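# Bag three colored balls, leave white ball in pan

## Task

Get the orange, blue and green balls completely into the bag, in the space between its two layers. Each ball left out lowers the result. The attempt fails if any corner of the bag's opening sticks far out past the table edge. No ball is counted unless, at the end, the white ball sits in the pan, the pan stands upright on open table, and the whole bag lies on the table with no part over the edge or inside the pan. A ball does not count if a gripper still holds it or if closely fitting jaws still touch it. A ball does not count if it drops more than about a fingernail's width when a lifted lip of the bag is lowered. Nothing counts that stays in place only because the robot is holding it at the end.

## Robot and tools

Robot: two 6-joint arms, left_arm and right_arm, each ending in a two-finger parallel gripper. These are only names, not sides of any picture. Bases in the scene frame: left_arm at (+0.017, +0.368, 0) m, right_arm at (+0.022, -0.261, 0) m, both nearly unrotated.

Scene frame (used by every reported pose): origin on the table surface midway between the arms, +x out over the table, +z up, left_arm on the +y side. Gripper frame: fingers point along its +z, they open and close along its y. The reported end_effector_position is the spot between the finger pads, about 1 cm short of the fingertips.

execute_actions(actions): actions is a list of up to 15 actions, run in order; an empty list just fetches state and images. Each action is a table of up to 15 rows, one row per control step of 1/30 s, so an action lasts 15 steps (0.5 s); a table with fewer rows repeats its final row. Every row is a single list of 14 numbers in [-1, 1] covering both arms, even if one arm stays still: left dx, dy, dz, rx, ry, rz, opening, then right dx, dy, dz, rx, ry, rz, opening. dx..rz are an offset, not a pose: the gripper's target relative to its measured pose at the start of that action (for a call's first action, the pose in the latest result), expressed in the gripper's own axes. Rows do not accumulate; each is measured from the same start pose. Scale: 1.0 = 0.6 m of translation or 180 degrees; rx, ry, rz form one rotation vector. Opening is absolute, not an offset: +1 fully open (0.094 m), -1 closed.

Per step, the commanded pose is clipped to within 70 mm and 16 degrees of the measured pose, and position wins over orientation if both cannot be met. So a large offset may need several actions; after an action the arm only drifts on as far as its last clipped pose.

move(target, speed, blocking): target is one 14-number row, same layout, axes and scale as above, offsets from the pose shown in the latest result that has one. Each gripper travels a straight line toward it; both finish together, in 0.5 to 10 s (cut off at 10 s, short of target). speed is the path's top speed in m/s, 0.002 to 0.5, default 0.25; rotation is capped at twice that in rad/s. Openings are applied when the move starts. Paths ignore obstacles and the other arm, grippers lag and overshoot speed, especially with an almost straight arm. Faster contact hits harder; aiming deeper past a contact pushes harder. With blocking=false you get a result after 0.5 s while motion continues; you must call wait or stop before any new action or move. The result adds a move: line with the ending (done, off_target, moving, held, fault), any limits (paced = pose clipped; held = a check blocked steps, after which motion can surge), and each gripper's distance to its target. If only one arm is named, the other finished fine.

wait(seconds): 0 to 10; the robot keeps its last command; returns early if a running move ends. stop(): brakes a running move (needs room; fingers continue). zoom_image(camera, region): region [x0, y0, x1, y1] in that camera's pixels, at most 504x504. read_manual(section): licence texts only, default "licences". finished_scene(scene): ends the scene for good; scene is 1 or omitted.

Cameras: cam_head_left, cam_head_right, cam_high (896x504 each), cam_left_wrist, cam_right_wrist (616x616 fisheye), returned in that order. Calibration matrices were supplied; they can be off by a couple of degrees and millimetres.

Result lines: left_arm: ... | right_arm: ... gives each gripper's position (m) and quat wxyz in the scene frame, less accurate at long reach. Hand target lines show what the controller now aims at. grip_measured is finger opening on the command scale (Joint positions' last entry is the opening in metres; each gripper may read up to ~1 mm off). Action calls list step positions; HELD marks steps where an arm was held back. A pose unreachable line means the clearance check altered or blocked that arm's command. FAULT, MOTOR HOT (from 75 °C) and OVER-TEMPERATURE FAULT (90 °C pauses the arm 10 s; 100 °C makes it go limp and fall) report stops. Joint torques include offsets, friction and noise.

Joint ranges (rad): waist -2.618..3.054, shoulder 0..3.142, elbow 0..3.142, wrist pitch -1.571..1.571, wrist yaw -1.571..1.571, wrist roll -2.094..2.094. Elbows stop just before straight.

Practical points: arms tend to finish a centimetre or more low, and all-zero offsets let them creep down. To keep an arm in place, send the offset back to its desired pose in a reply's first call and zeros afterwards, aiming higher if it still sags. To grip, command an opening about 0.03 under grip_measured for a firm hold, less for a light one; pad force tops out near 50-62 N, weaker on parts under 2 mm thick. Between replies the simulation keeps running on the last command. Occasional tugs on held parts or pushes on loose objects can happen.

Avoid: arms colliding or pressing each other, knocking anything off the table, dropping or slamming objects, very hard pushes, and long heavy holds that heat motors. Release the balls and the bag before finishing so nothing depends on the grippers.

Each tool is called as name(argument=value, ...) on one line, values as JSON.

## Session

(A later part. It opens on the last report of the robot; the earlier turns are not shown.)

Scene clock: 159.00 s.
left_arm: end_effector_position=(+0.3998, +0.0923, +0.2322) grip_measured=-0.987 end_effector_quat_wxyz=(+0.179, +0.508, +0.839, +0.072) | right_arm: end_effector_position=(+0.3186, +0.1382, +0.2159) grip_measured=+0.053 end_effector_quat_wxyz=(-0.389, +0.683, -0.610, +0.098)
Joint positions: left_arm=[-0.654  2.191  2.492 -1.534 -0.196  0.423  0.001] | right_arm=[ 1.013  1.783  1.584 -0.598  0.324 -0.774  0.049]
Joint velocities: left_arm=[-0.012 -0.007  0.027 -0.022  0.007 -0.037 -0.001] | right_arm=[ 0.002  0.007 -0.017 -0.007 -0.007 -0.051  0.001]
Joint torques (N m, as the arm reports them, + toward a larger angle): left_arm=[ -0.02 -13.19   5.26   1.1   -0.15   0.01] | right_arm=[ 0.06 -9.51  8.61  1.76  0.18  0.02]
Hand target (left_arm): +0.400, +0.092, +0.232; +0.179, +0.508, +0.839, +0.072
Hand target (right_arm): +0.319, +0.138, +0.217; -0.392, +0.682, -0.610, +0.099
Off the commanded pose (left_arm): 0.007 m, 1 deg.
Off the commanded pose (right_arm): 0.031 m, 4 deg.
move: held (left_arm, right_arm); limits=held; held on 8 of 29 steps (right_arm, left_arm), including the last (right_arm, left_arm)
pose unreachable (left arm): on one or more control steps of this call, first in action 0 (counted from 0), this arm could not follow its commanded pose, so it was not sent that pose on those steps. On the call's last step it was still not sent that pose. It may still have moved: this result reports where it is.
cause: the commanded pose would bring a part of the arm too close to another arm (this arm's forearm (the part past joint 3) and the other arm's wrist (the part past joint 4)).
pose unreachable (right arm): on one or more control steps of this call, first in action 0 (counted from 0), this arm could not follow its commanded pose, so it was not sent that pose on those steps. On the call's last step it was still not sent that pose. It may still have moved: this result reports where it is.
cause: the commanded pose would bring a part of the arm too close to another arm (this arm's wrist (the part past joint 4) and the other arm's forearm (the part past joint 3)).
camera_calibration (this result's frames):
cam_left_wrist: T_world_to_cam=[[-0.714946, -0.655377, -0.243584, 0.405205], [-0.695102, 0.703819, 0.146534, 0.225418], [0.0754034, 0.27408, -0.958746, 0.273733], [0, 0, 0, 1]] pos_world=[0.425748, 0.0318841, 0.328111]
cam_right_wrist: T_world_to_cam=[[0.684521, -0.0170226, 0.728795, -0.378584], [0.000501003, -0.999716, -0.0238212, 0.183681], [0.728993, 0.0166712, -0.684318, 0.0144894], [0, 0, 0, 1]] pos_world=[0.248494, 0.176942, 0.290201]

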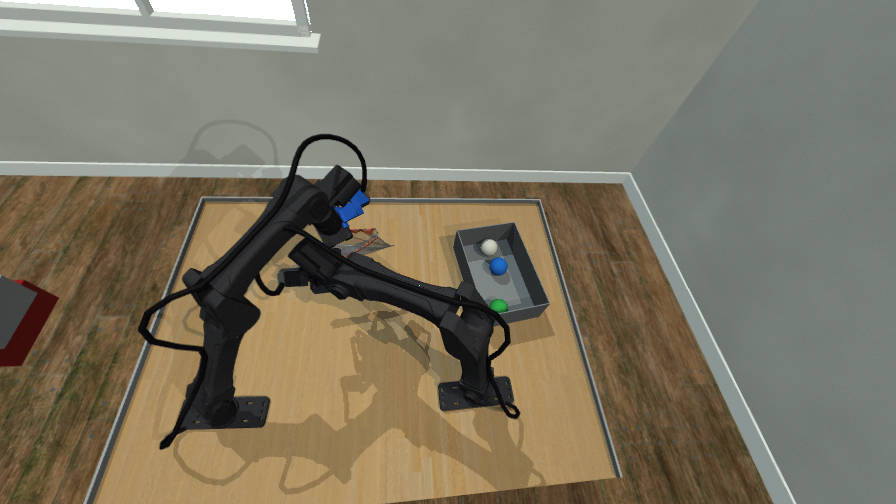

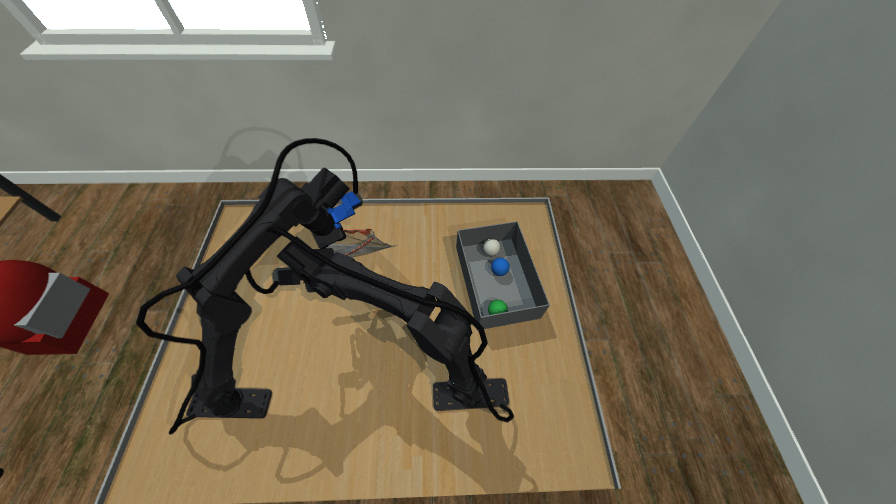

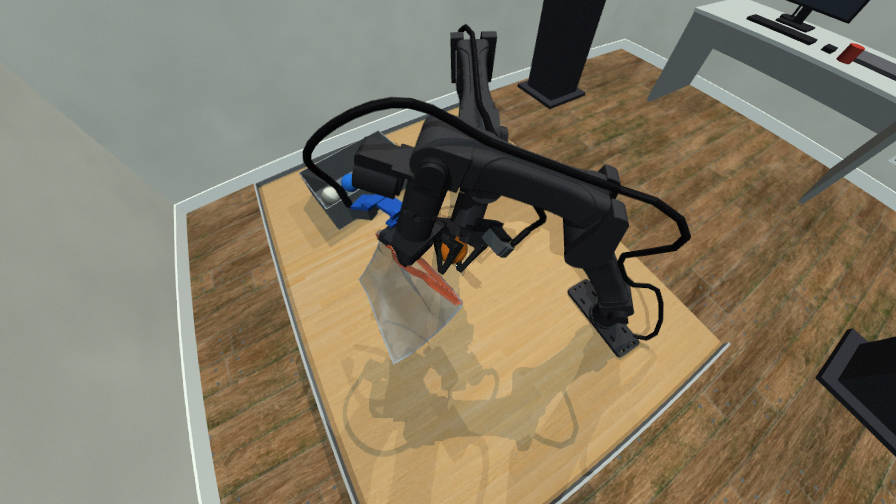

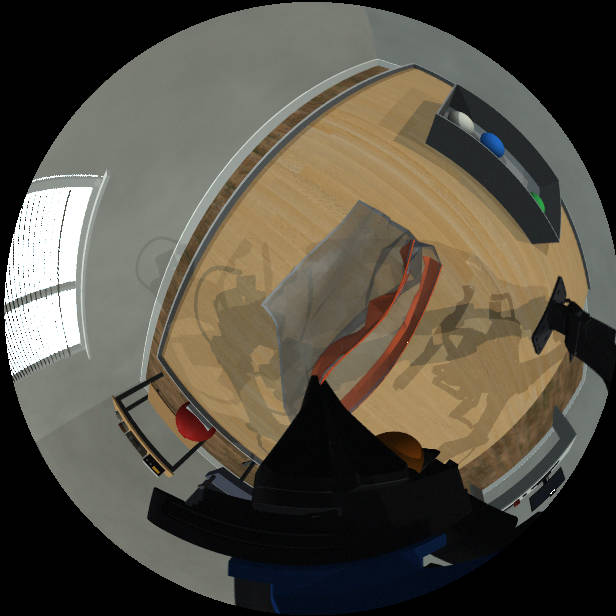

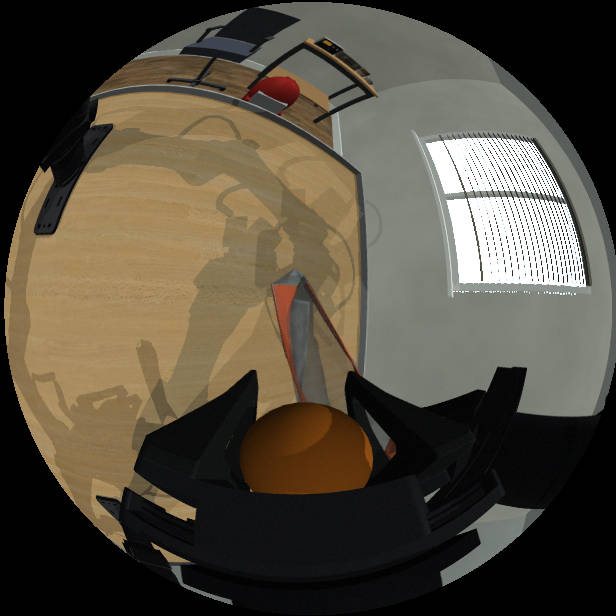

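move(target=[0,0,0,0,0,0,-1, 0.12,0.03,-0.13,0,0,0,0.05], speed=0.06)

move(target=[0,0,0,0,0,-0.33,-1, 0.15,0,-0.1,0,0,0,0.05], speed=0.1)

Scene clock: 161.83 s.
left_arm: end_effector_position=(+0.3998, +0.0923, +0.2322) grip_measured=-0.987 end_effector_quat_wxyz=(+0.179, +0.508, +0.839, +0.072) | right_arm: end_effector_position=(+0.2793, +0.0498, +0.2348) grip_measured=+0.053 end_effector_quat_wxyz=(-0.396, +0.680, -0.609, +0.097)
Joint positions: left_arm=[-0.654  2.191  2.492 -1.534 -0.196  0.423  0.001] | right_arm=[ 0.976  1.409  1.263 -0.627  0.3   -0.801  0.049]
Joint velocities: left_arm=[-0.017 -0.007 -0.022 -0.022 -0.081 -0.007  0.   ] | right_arm=[-0.007  0.017  0.007 -0.081 -0.051 -0.022  0.001]
Joint torques (N m, as the arm reports them, + toward a larger angle): left_arm=[  0.05 -13.11   5.31   1.11  -0.14  -0.01] | right_arm=[-0.64 -7.71  7.37  1.55  0.07 -0.05]
Hand target (left_arm): +0.400, +0.092, +0.232; +0.179, +0.508, +0.839, +0.072
Hand target (right_arm): +0.276, +0.041, +0.234; -0.389, +0.683, -0.610, +0.099
Off the commanded pose (left_arm): 0.000 m, 0 deg.
Off the commanded pose (right_arm): 0.010 m, 1 deg.
move: done
camera_calibration (this result's frames):
cam_left_wrist: T_world_to_cam=[[-0.714946, -0.655377, -0.243584, 0.405205], [-0.695102, 0.703819, 0.146534, 0.225418], [0.0754034, 0.27408, -0.958746, 0.273733], [0, 0, 0, 1]] pos_world=[0.425748, 0.0318841, 0.328111]
cam_right_wrist: T_world_to_cam=[[0.677742, -0.0273343, 0.734792, -0.365967], [-0.000620417, -0.99933, -0.0366029, 0.0990733], [0.7353, 0.0243514, -0.677305, 0.0536784], [0, 0, 0, 1]] pos_world=[0.208623, 0.0876963, 0.308893]

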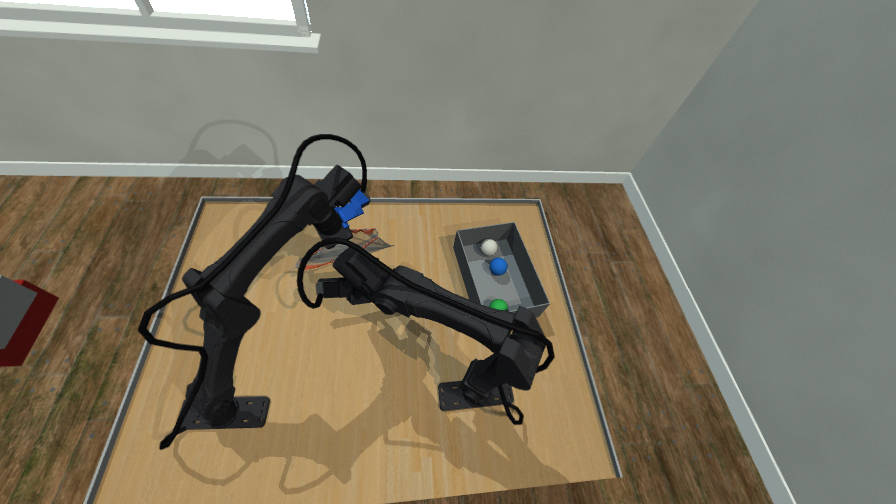

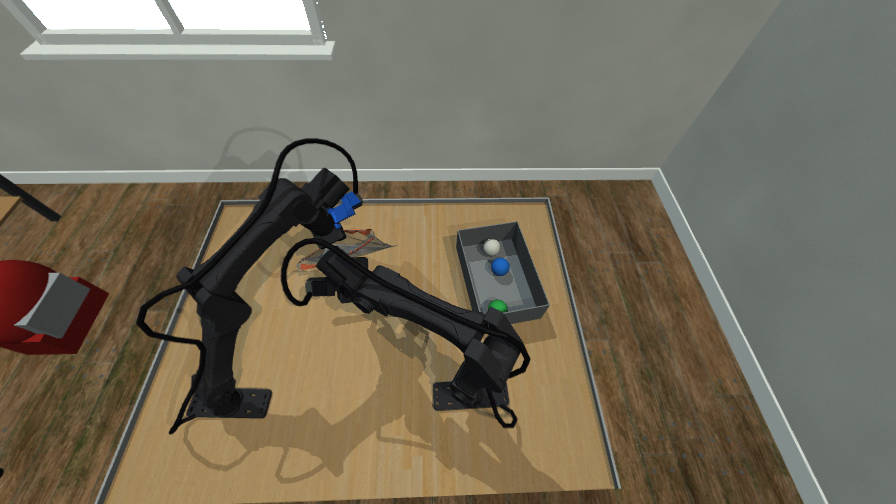

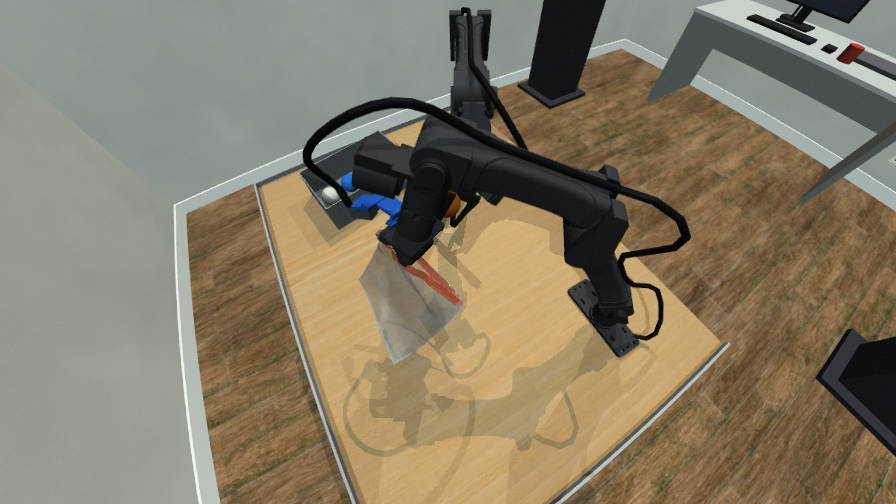

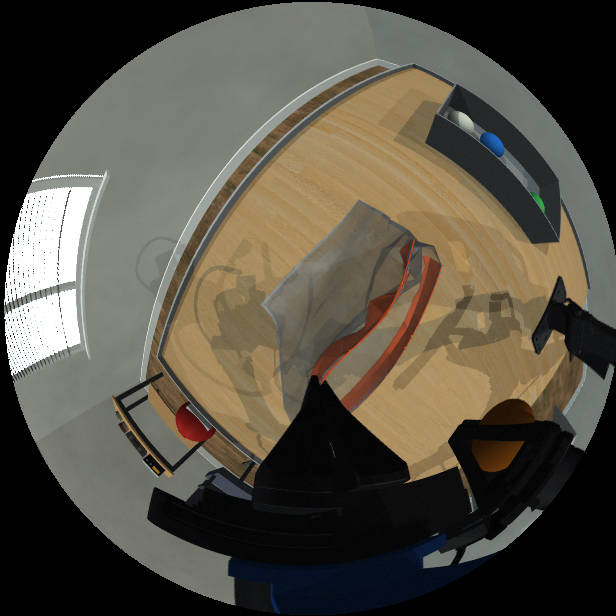

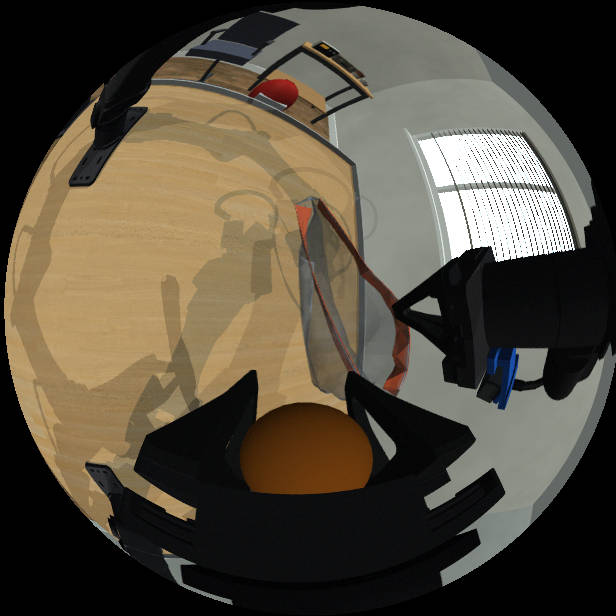

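Scene clock: 167.40 s.
left_arm: end_effector_position=(+0.3996, +0.0921, +0.2322) grip_measured=-0.987 end_effector_quat_wxyz=(+0.191, +0.030, +0.981, -0.026) | right_arm: end_effector_position=(+0.2709, -0.0498, +0.2465) grip_measured=+0.053 end_effector_quat_wxyz=(-0.401, +0.678, -0.608, +0.101)
Joint positions: left_arm=[-0.654  2.191  2.492 -1.534 -0.194 -0.607  0.001] | right_arm=[ 0.744  1.084  1.078 -0.721  0.136 -0.966  0.049]
Joint velocities: left_arm=[-0.022  0.007  0.017  0.022 -0.022 -0.022 -0.001] | right_arm=[-0.017 -0.002 -0.007 -0.037 -0.007 -0.037  0.001]
Joint torques (N m, as the arm reports them, + toward a larger angle): left_arm=[ -0.06 -13.07   5.22   1.09  -0.17  -0.02] | right_arm=[-0.73 -4.8   7.38  1.62 -0.04 -0.06]
Hand target (left_arm): +0.400, +0.092, +0.232; +0.191, +0.026, +0.981, -0.026
Hand target (right_arm): +0.265, -0.057, +0.244; -0.395, +0.681, -0.609, +0.100
Off the commanded pose (left_arm): 0.000 m, 0 deg.
Off the commanded pose (right_arm): 0.011 m, 1 deg.
move: off_target (right_arm)
camera_calibration (this result's frames):
cam_left_wrist: T_world_to_cam=[[0.137923, -0.982636, 0.124109, 0.00886329], [-0.988178, -0.128052, 0.0843073, 0.433623], [-0.0669509, -0.13427, -0.988681, 0.375191], [0, 0, 0, 1]] pos_world=[0.452394, 0.114613, 0.333286]
cam_right_wrist: T_world_to_cam=[[0.669041, -0.031735, 0.742548, -0.371369], [-0.00282636, -0.999189, -0.0401568, 0.00151828], [0.74322, 0.0247679, -0.668589, 0.0659206], [0, 0, 0, 1]] pos_world=[0.199472, -0.0119011, 0.319894]

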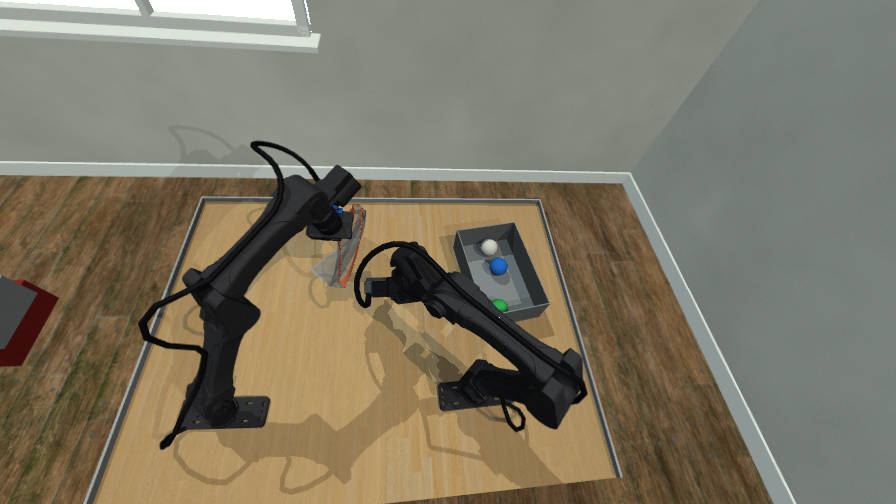

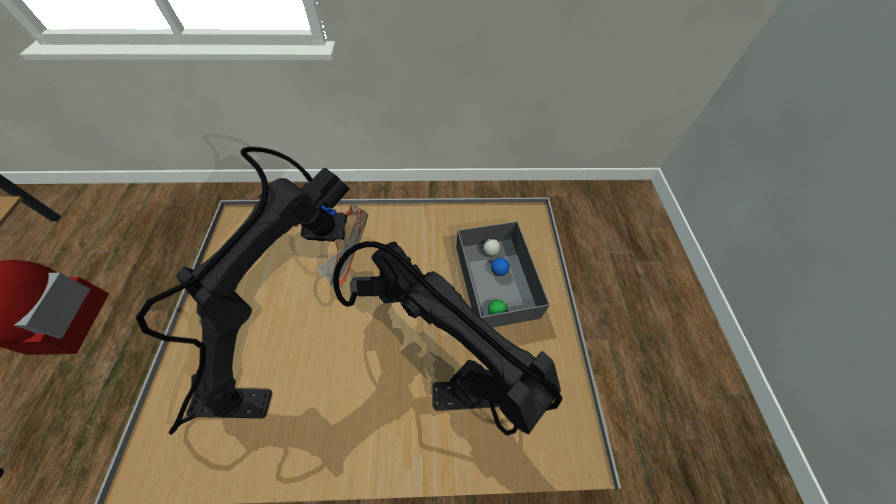

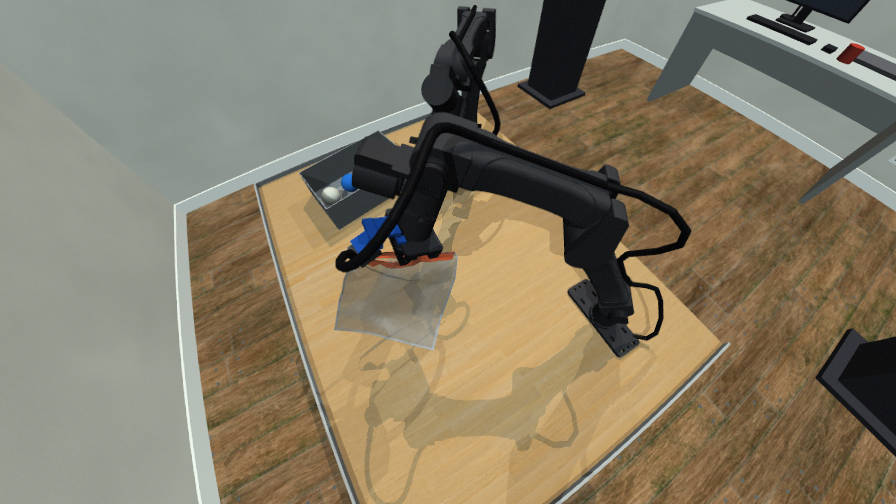

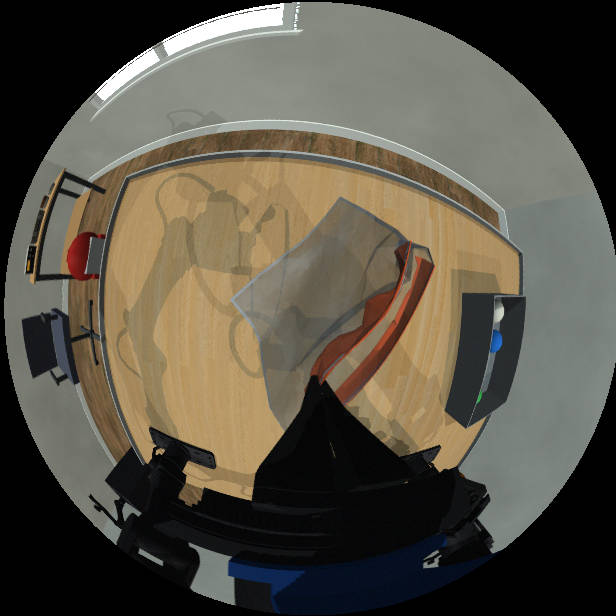

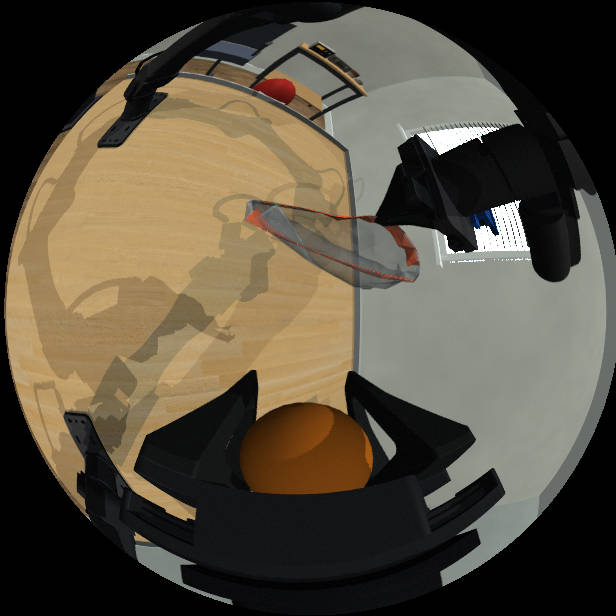

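move(target=[0,0,0,0,0,0,-1, 0,0,0,0,0,0.8,0.05], speed=0.4)

Scene clock: 172.13 s.
left_arm: end_effector_position=(+0.3993, +0.0918, +0.2321) grip_measured=-0.987 end_effector_quat_wxyz=(+0.190, +0.028, +0.981, -0.027) | right_arm: end_effector_position=(+0.2701, -0.0488, +0.2463) grip_measured=+0.053 end_effector_quat_wxyz=(+0.218, +0.363, +0.835, +0.350)
Joint positions: left_arm=[-0.654  2.191  2.492 -1.534 -0.191 -0.609  0.001] | right_arm=[ 0.744  1.084  1.078 -0.722  0.129  1.537  0.049]
Joint velocities: left_arm=[-0.012  0.012 -0.002  0.007 -0.007 -0.051 -0.001] | right_arm=[-0.002 -0.017 -0.012 -0.022 -0.037  0.066  0.001]
Joint torques (N m, as the arm reports them, + toward a larger angle): left_arm=[ -0.02 -13.09   5.16   1.1   -0.17   0.01] | right_arm=[ 0.04 -2.66  8.64  1.81  0.11  0.06]
Hand target (left_arm): +0.400, +0.092, +0.232; +0.191, +0.030, +0.981, -0.026
Hand target (right_arm): +0.271, -0.050, +0.246; +0.220, +0.369, +0.833, +0.350
Off the commanded pose (left_arm): 0.000 m, 0 deg.
Off the commanded pose (right_arm): 0.001 m, 1 deg.
move: done
camera_calibration (this result's frames):
cam_left_wrist: T_world_to_cam=[[0.139801, -0.982067, 0.126492, 0.00723262], [-0.987824, -0.12952, 0.0861897, 0.432909], [-0.0682609, -0.137001, -0.988216, 0.375725], [0, 0, 0, 1]] pos_world=[0.452274, 0.114648, 0.33307]
cam_right_wrist: T_world_to_cam=[[-0.458458, -0.577442, -0.675557, 0.256507], [-0.847291, 0.513371, 0.136191, 0.260916], [0.268169, 0.634832, -0.72462, 0.238275], [0, 0, 0, 1]] pos_world=[0.274772, -0.137093, 0.31041]

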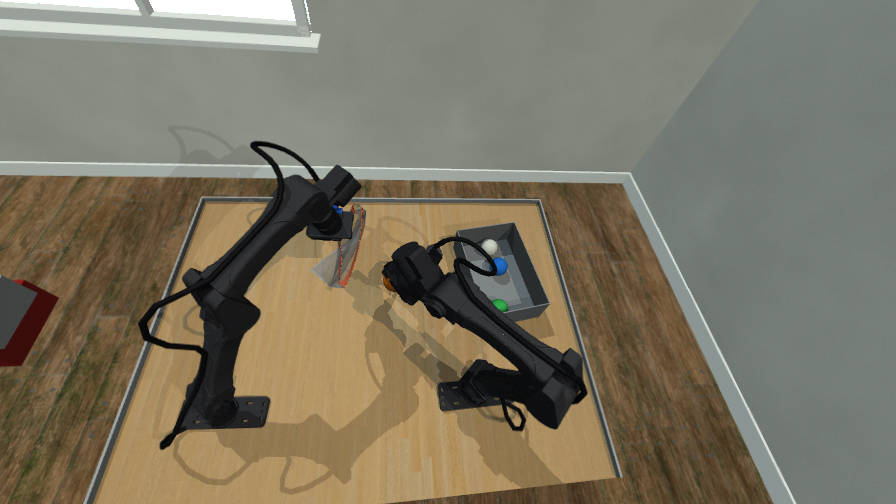

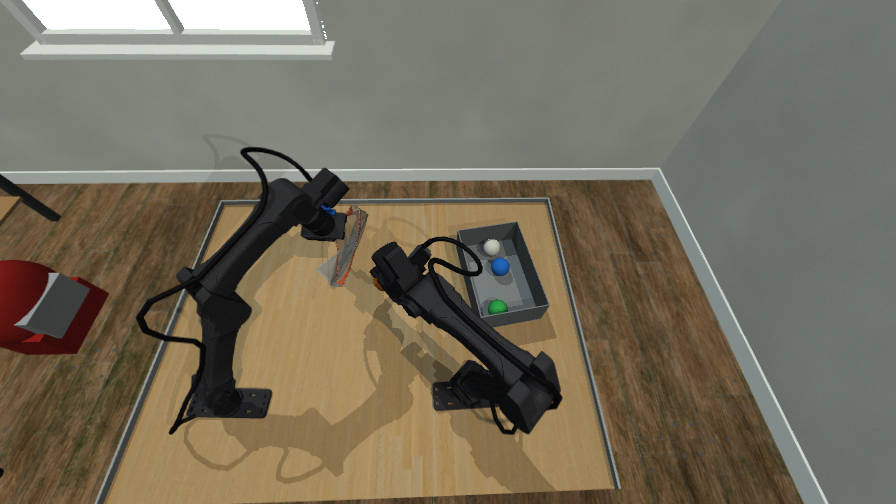

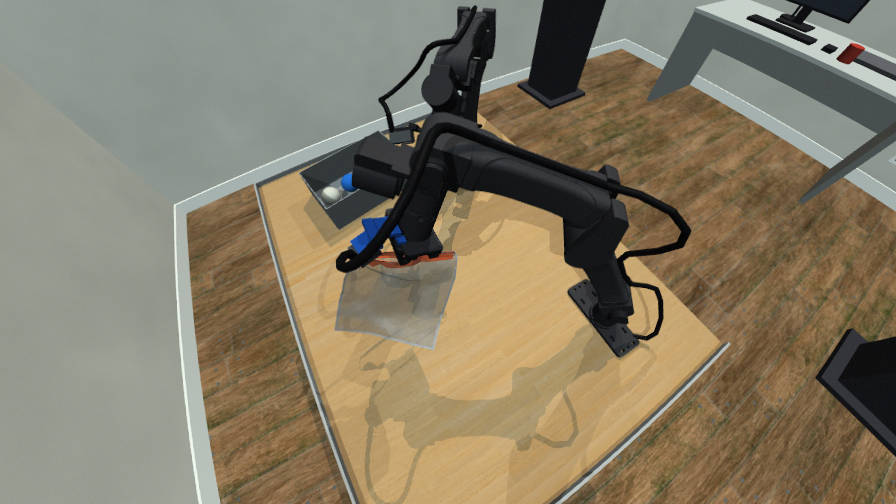

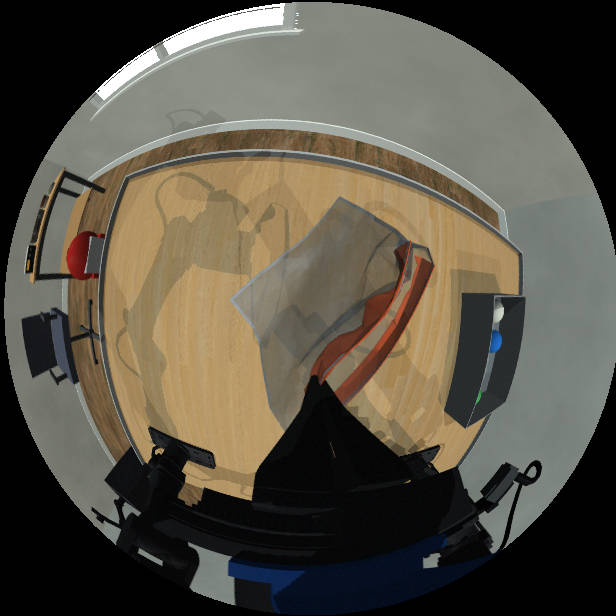

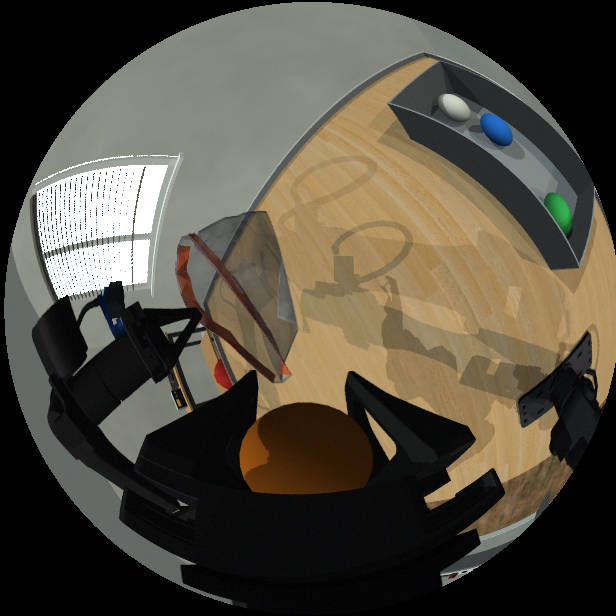

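move(target=[0,0,0,0,0,0,-1, -0.048,0.217,0.195,0,0,0,0.05], speed=0.07)

Scene clock: 175.40 s.
left_arm: end_effector_position=(+0.4032, +0.0999, +0.2319) grip_measured=-0.987 end_effector_quat_wxyz=(+0.191, +0.021, +0.981, -0.019) | right_arm: end_effector_position=(+0.3985, +0.0261, +0.2682) grip_measured=+0.053 end_effector_quat_wxyz=(+0.224, +0.376, +0.828, +0.351)
Joint positions: left_arm=[-0.64   2.191  2.492 -1.541 -0.203 -0.61   0.001] | right_arm=[ 0.648  1.644  1.598 -0.669  0.078  1.497  0.049]
Joint velocities: left_arm=[ 0.002 -0.017  0.007 -0.022 -0.007 -0.022  0.   ] | right_arm=[ 0.007 -0.012 -0.012 -0.037  0.037 -0.022  0.001]
Joint torques (N m, as the arm reports them, + toward a larger angle): left_arm=[ -1.12 -13.21   5.21   1.17   0.01   0.03] | right_arm=[ 0.19 -8.29  8.36  1.79 -0.01  0.02]
Hand target (left_arm): +0.399, +0.092, +0.232; +0.190, +0.028, +0.981, -0.027
Hand target (right_arm): +0.397, +0.027, +0.268; +0.222, +0.375, +0.829, +0.351
Off the commanded pose (left_arm): 0.009 m, 1 deg.
Off the commanded pose (right_arm): 0.027 m, 2 deg.
move: held (right_arm); limits=held; held on 14 of 83 steps (right_arm), including the last (right_arm)
pose unreachable (right arm): on one or more control steps of this call, first in action 0 (counted from 0), this arm could not follow its commanded pose, so it was not sent that pose on those steps. On the call's last step it was still not sent that pose. It may still have moved: this result reports where it is.
cause: the commanded pose would bring a part of the arm too close to another arm (this arm's wrist (the part past joint 4) and the other arm's wrist (the part past joint 4)).
camera_calibration (this result's frames):
cam_left_wrist: T_world_to_cam=[[0.157594, -0.980883, 0.114163, 0.0102579], [-0.985425, -0.148711, 0.0825971, 0.43955], [-0.0640408, -0.125516, -0.990022, 0.37451], [0, 0, 0, 1]] pos_world=[0.455511, 0.122435, 0.333297]
cam_right_wrist: T_world_to_cam=[[-0.473061, -0.557788, -0.681972, 0.380484], [-0.831658, 0.538199, 0.136697, 0.321286], [0.290789, 0.631834, -0.71849, 0.161592], [0, 0, 0, 1]] pos_world=[0.400203, -0.0627853, 0.331663]

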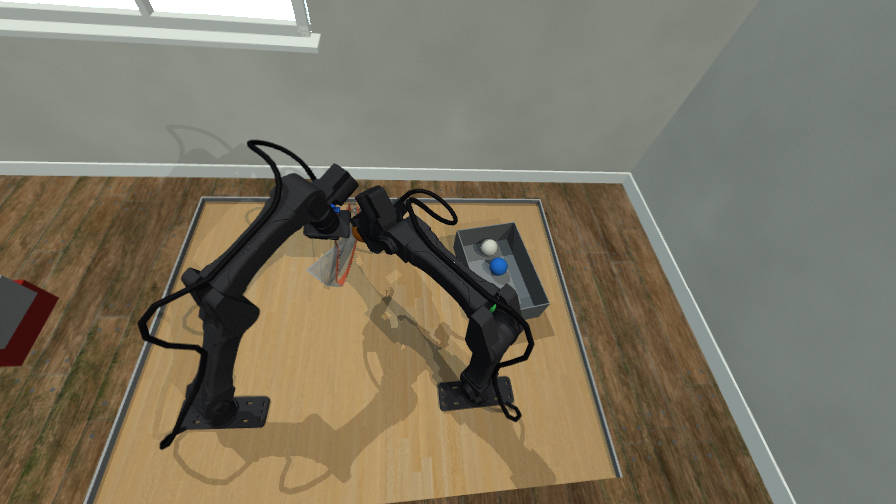

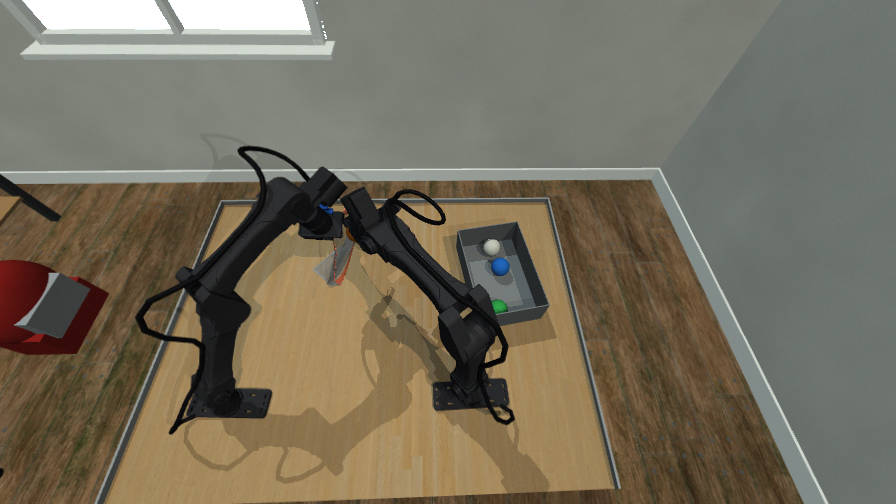

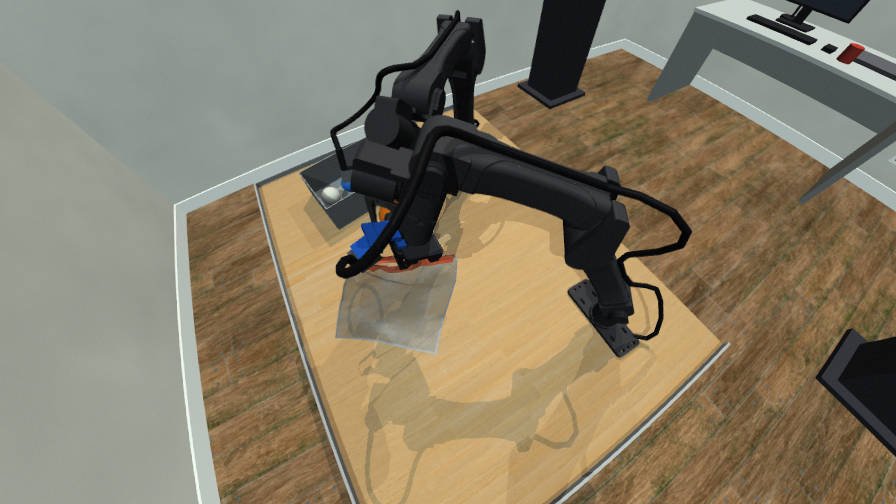

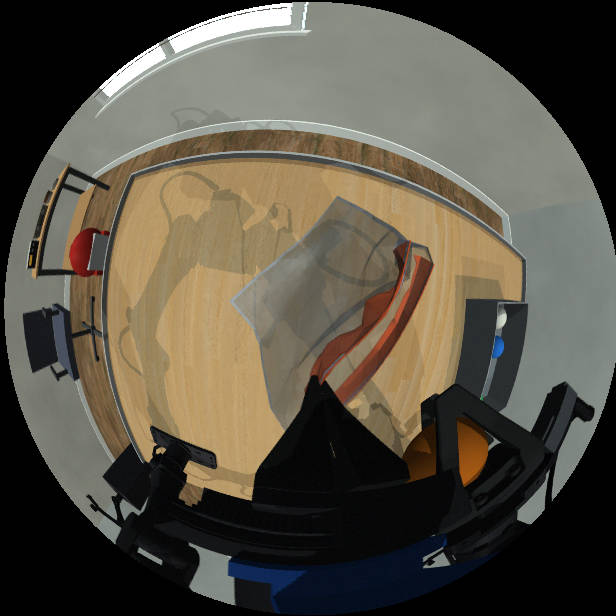

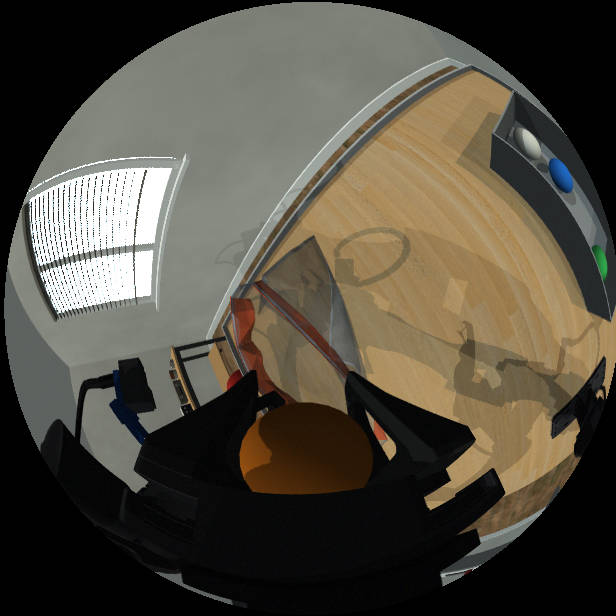

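move(target=[0,0,0,0,0,0,-1, -0.06,0,0.08,0,0,0,0.05], speed=0.04)

Scene clock: 177.53 s.
left_arm: end_effector_position=(+0.4029, +0.0995, +0.2318) grip_measured=-0.987 end_effector_quat_wxyz=(+0.190, +0.021, +0.981, -0.020) | right_arm: end_effector_position=(+0.4445, +0.0182, +0.2391) grip_measured=+0.053 end_effector_quat_wxyz=(+0.220, +0.381, +0.827, +0.349)
Joint positions: left_arm=[-0.64   2.191  2.492 -1.541 -0.201 -0.61   0.001] | right_arm=[ 0.553  1.759  1.618 -0.58   0.005  1.445  0.049]
Joint velocities: left_arm=[-0.002 -0.007  0.007 -0.066  0.022  0.022 -0.001] | right_arm=[ 0.007  0.007 -0.002  0.022  0.022 -0.007 -0.001]
Joint torques (N m, as the arm reports them, + toward a larger angle): left_arm=[  0.01 -13.11   5.2    1.08  -0.15   0.01] | right_arm=[-0.57 -7.94 10.86  1.85 -0.04 -0.11]
Hand target (left_arm): +0.403, +0.100, +0.232; +0.191, +0.021, +0.981, -0.019
Hand target (right_arm): +0.451, +0.019, +0.241; +0.225, +0.376, +0.828, +0.350
Off the commanded pose (left_arm): 0.000 m, 0 deg.
Off the commanded pose (right_arm): 0.007 m, 1 deg.
move: done
camera_calibration (this result's frames):
cam_left_wrist: T_world_to_cam=[[0.157022, -0.980807, 0.115591, 0.00987581], [-0.985421, -0.147837, 0.0841963, 0.438819], [-0.0654917, -0.127126, -0.989722, 0.375053], [0, 0, 0, 1]] pos_world=[0.455434, 0.122239, 0.333109]
cam_right_wrist: T_world_to_cam=[[-0.484331, -0.553552, -0.677498, 0.381798], [-0.82679, 0.542814, 0.147549, 0.362884], [0.286079, 0.631611, -0.720573, 0.13489], [0, 0, 0, 1]] pos_world=[0.446356, -0.0708312, 0.302322]

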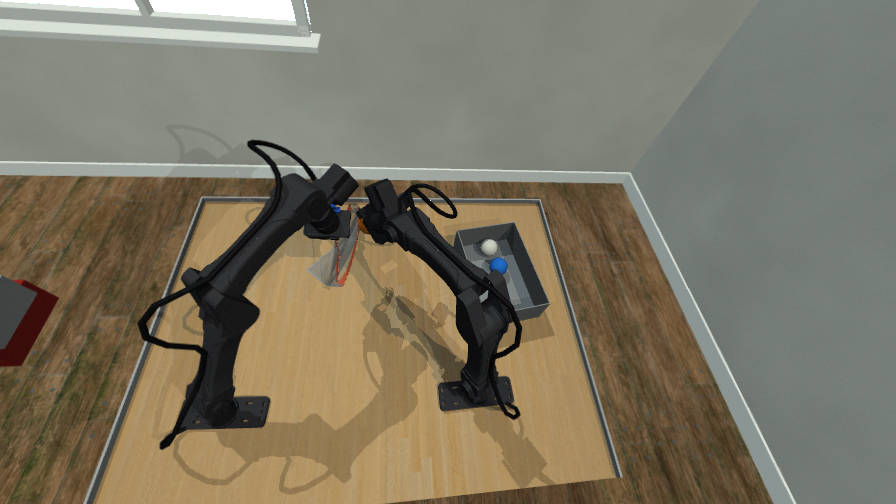

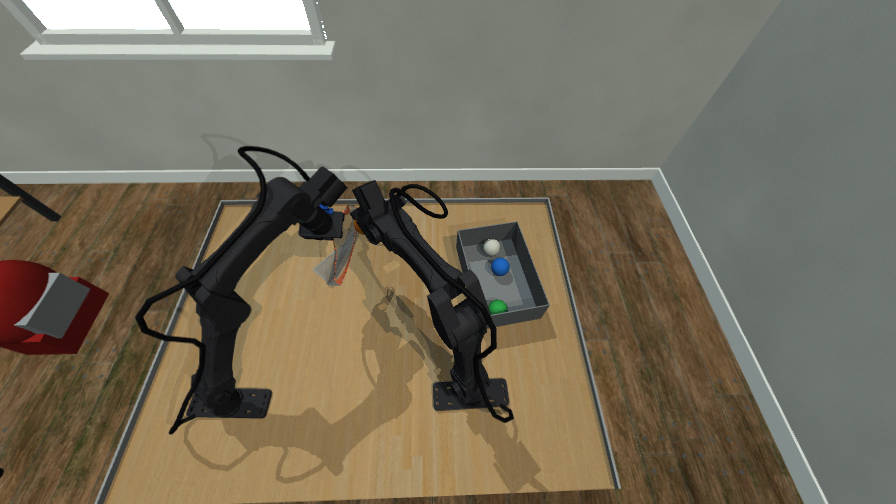

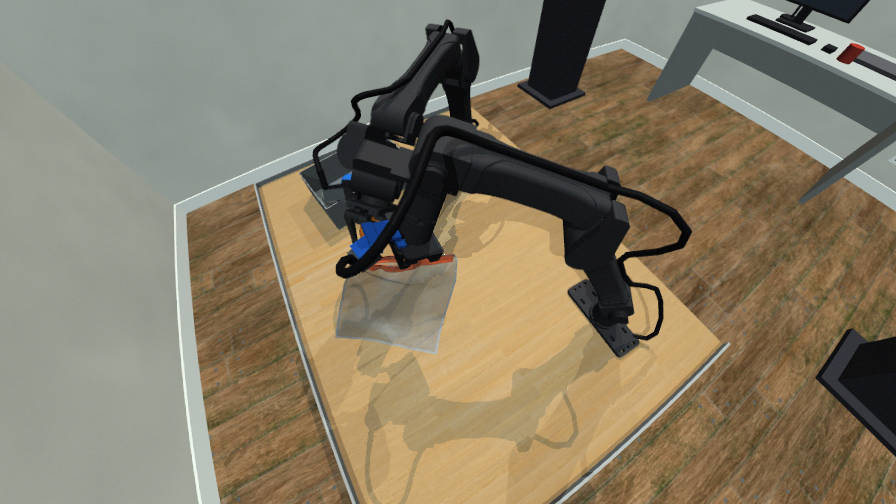

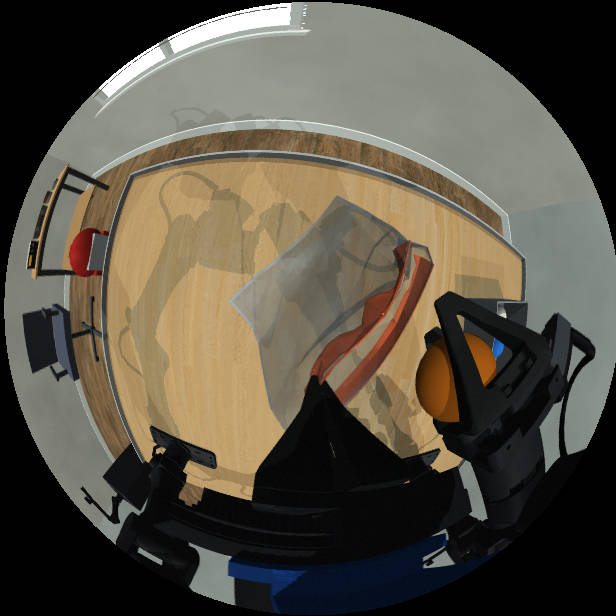

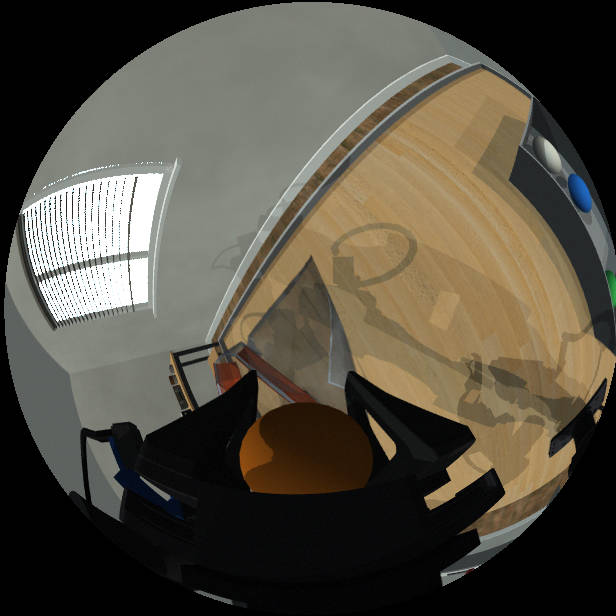

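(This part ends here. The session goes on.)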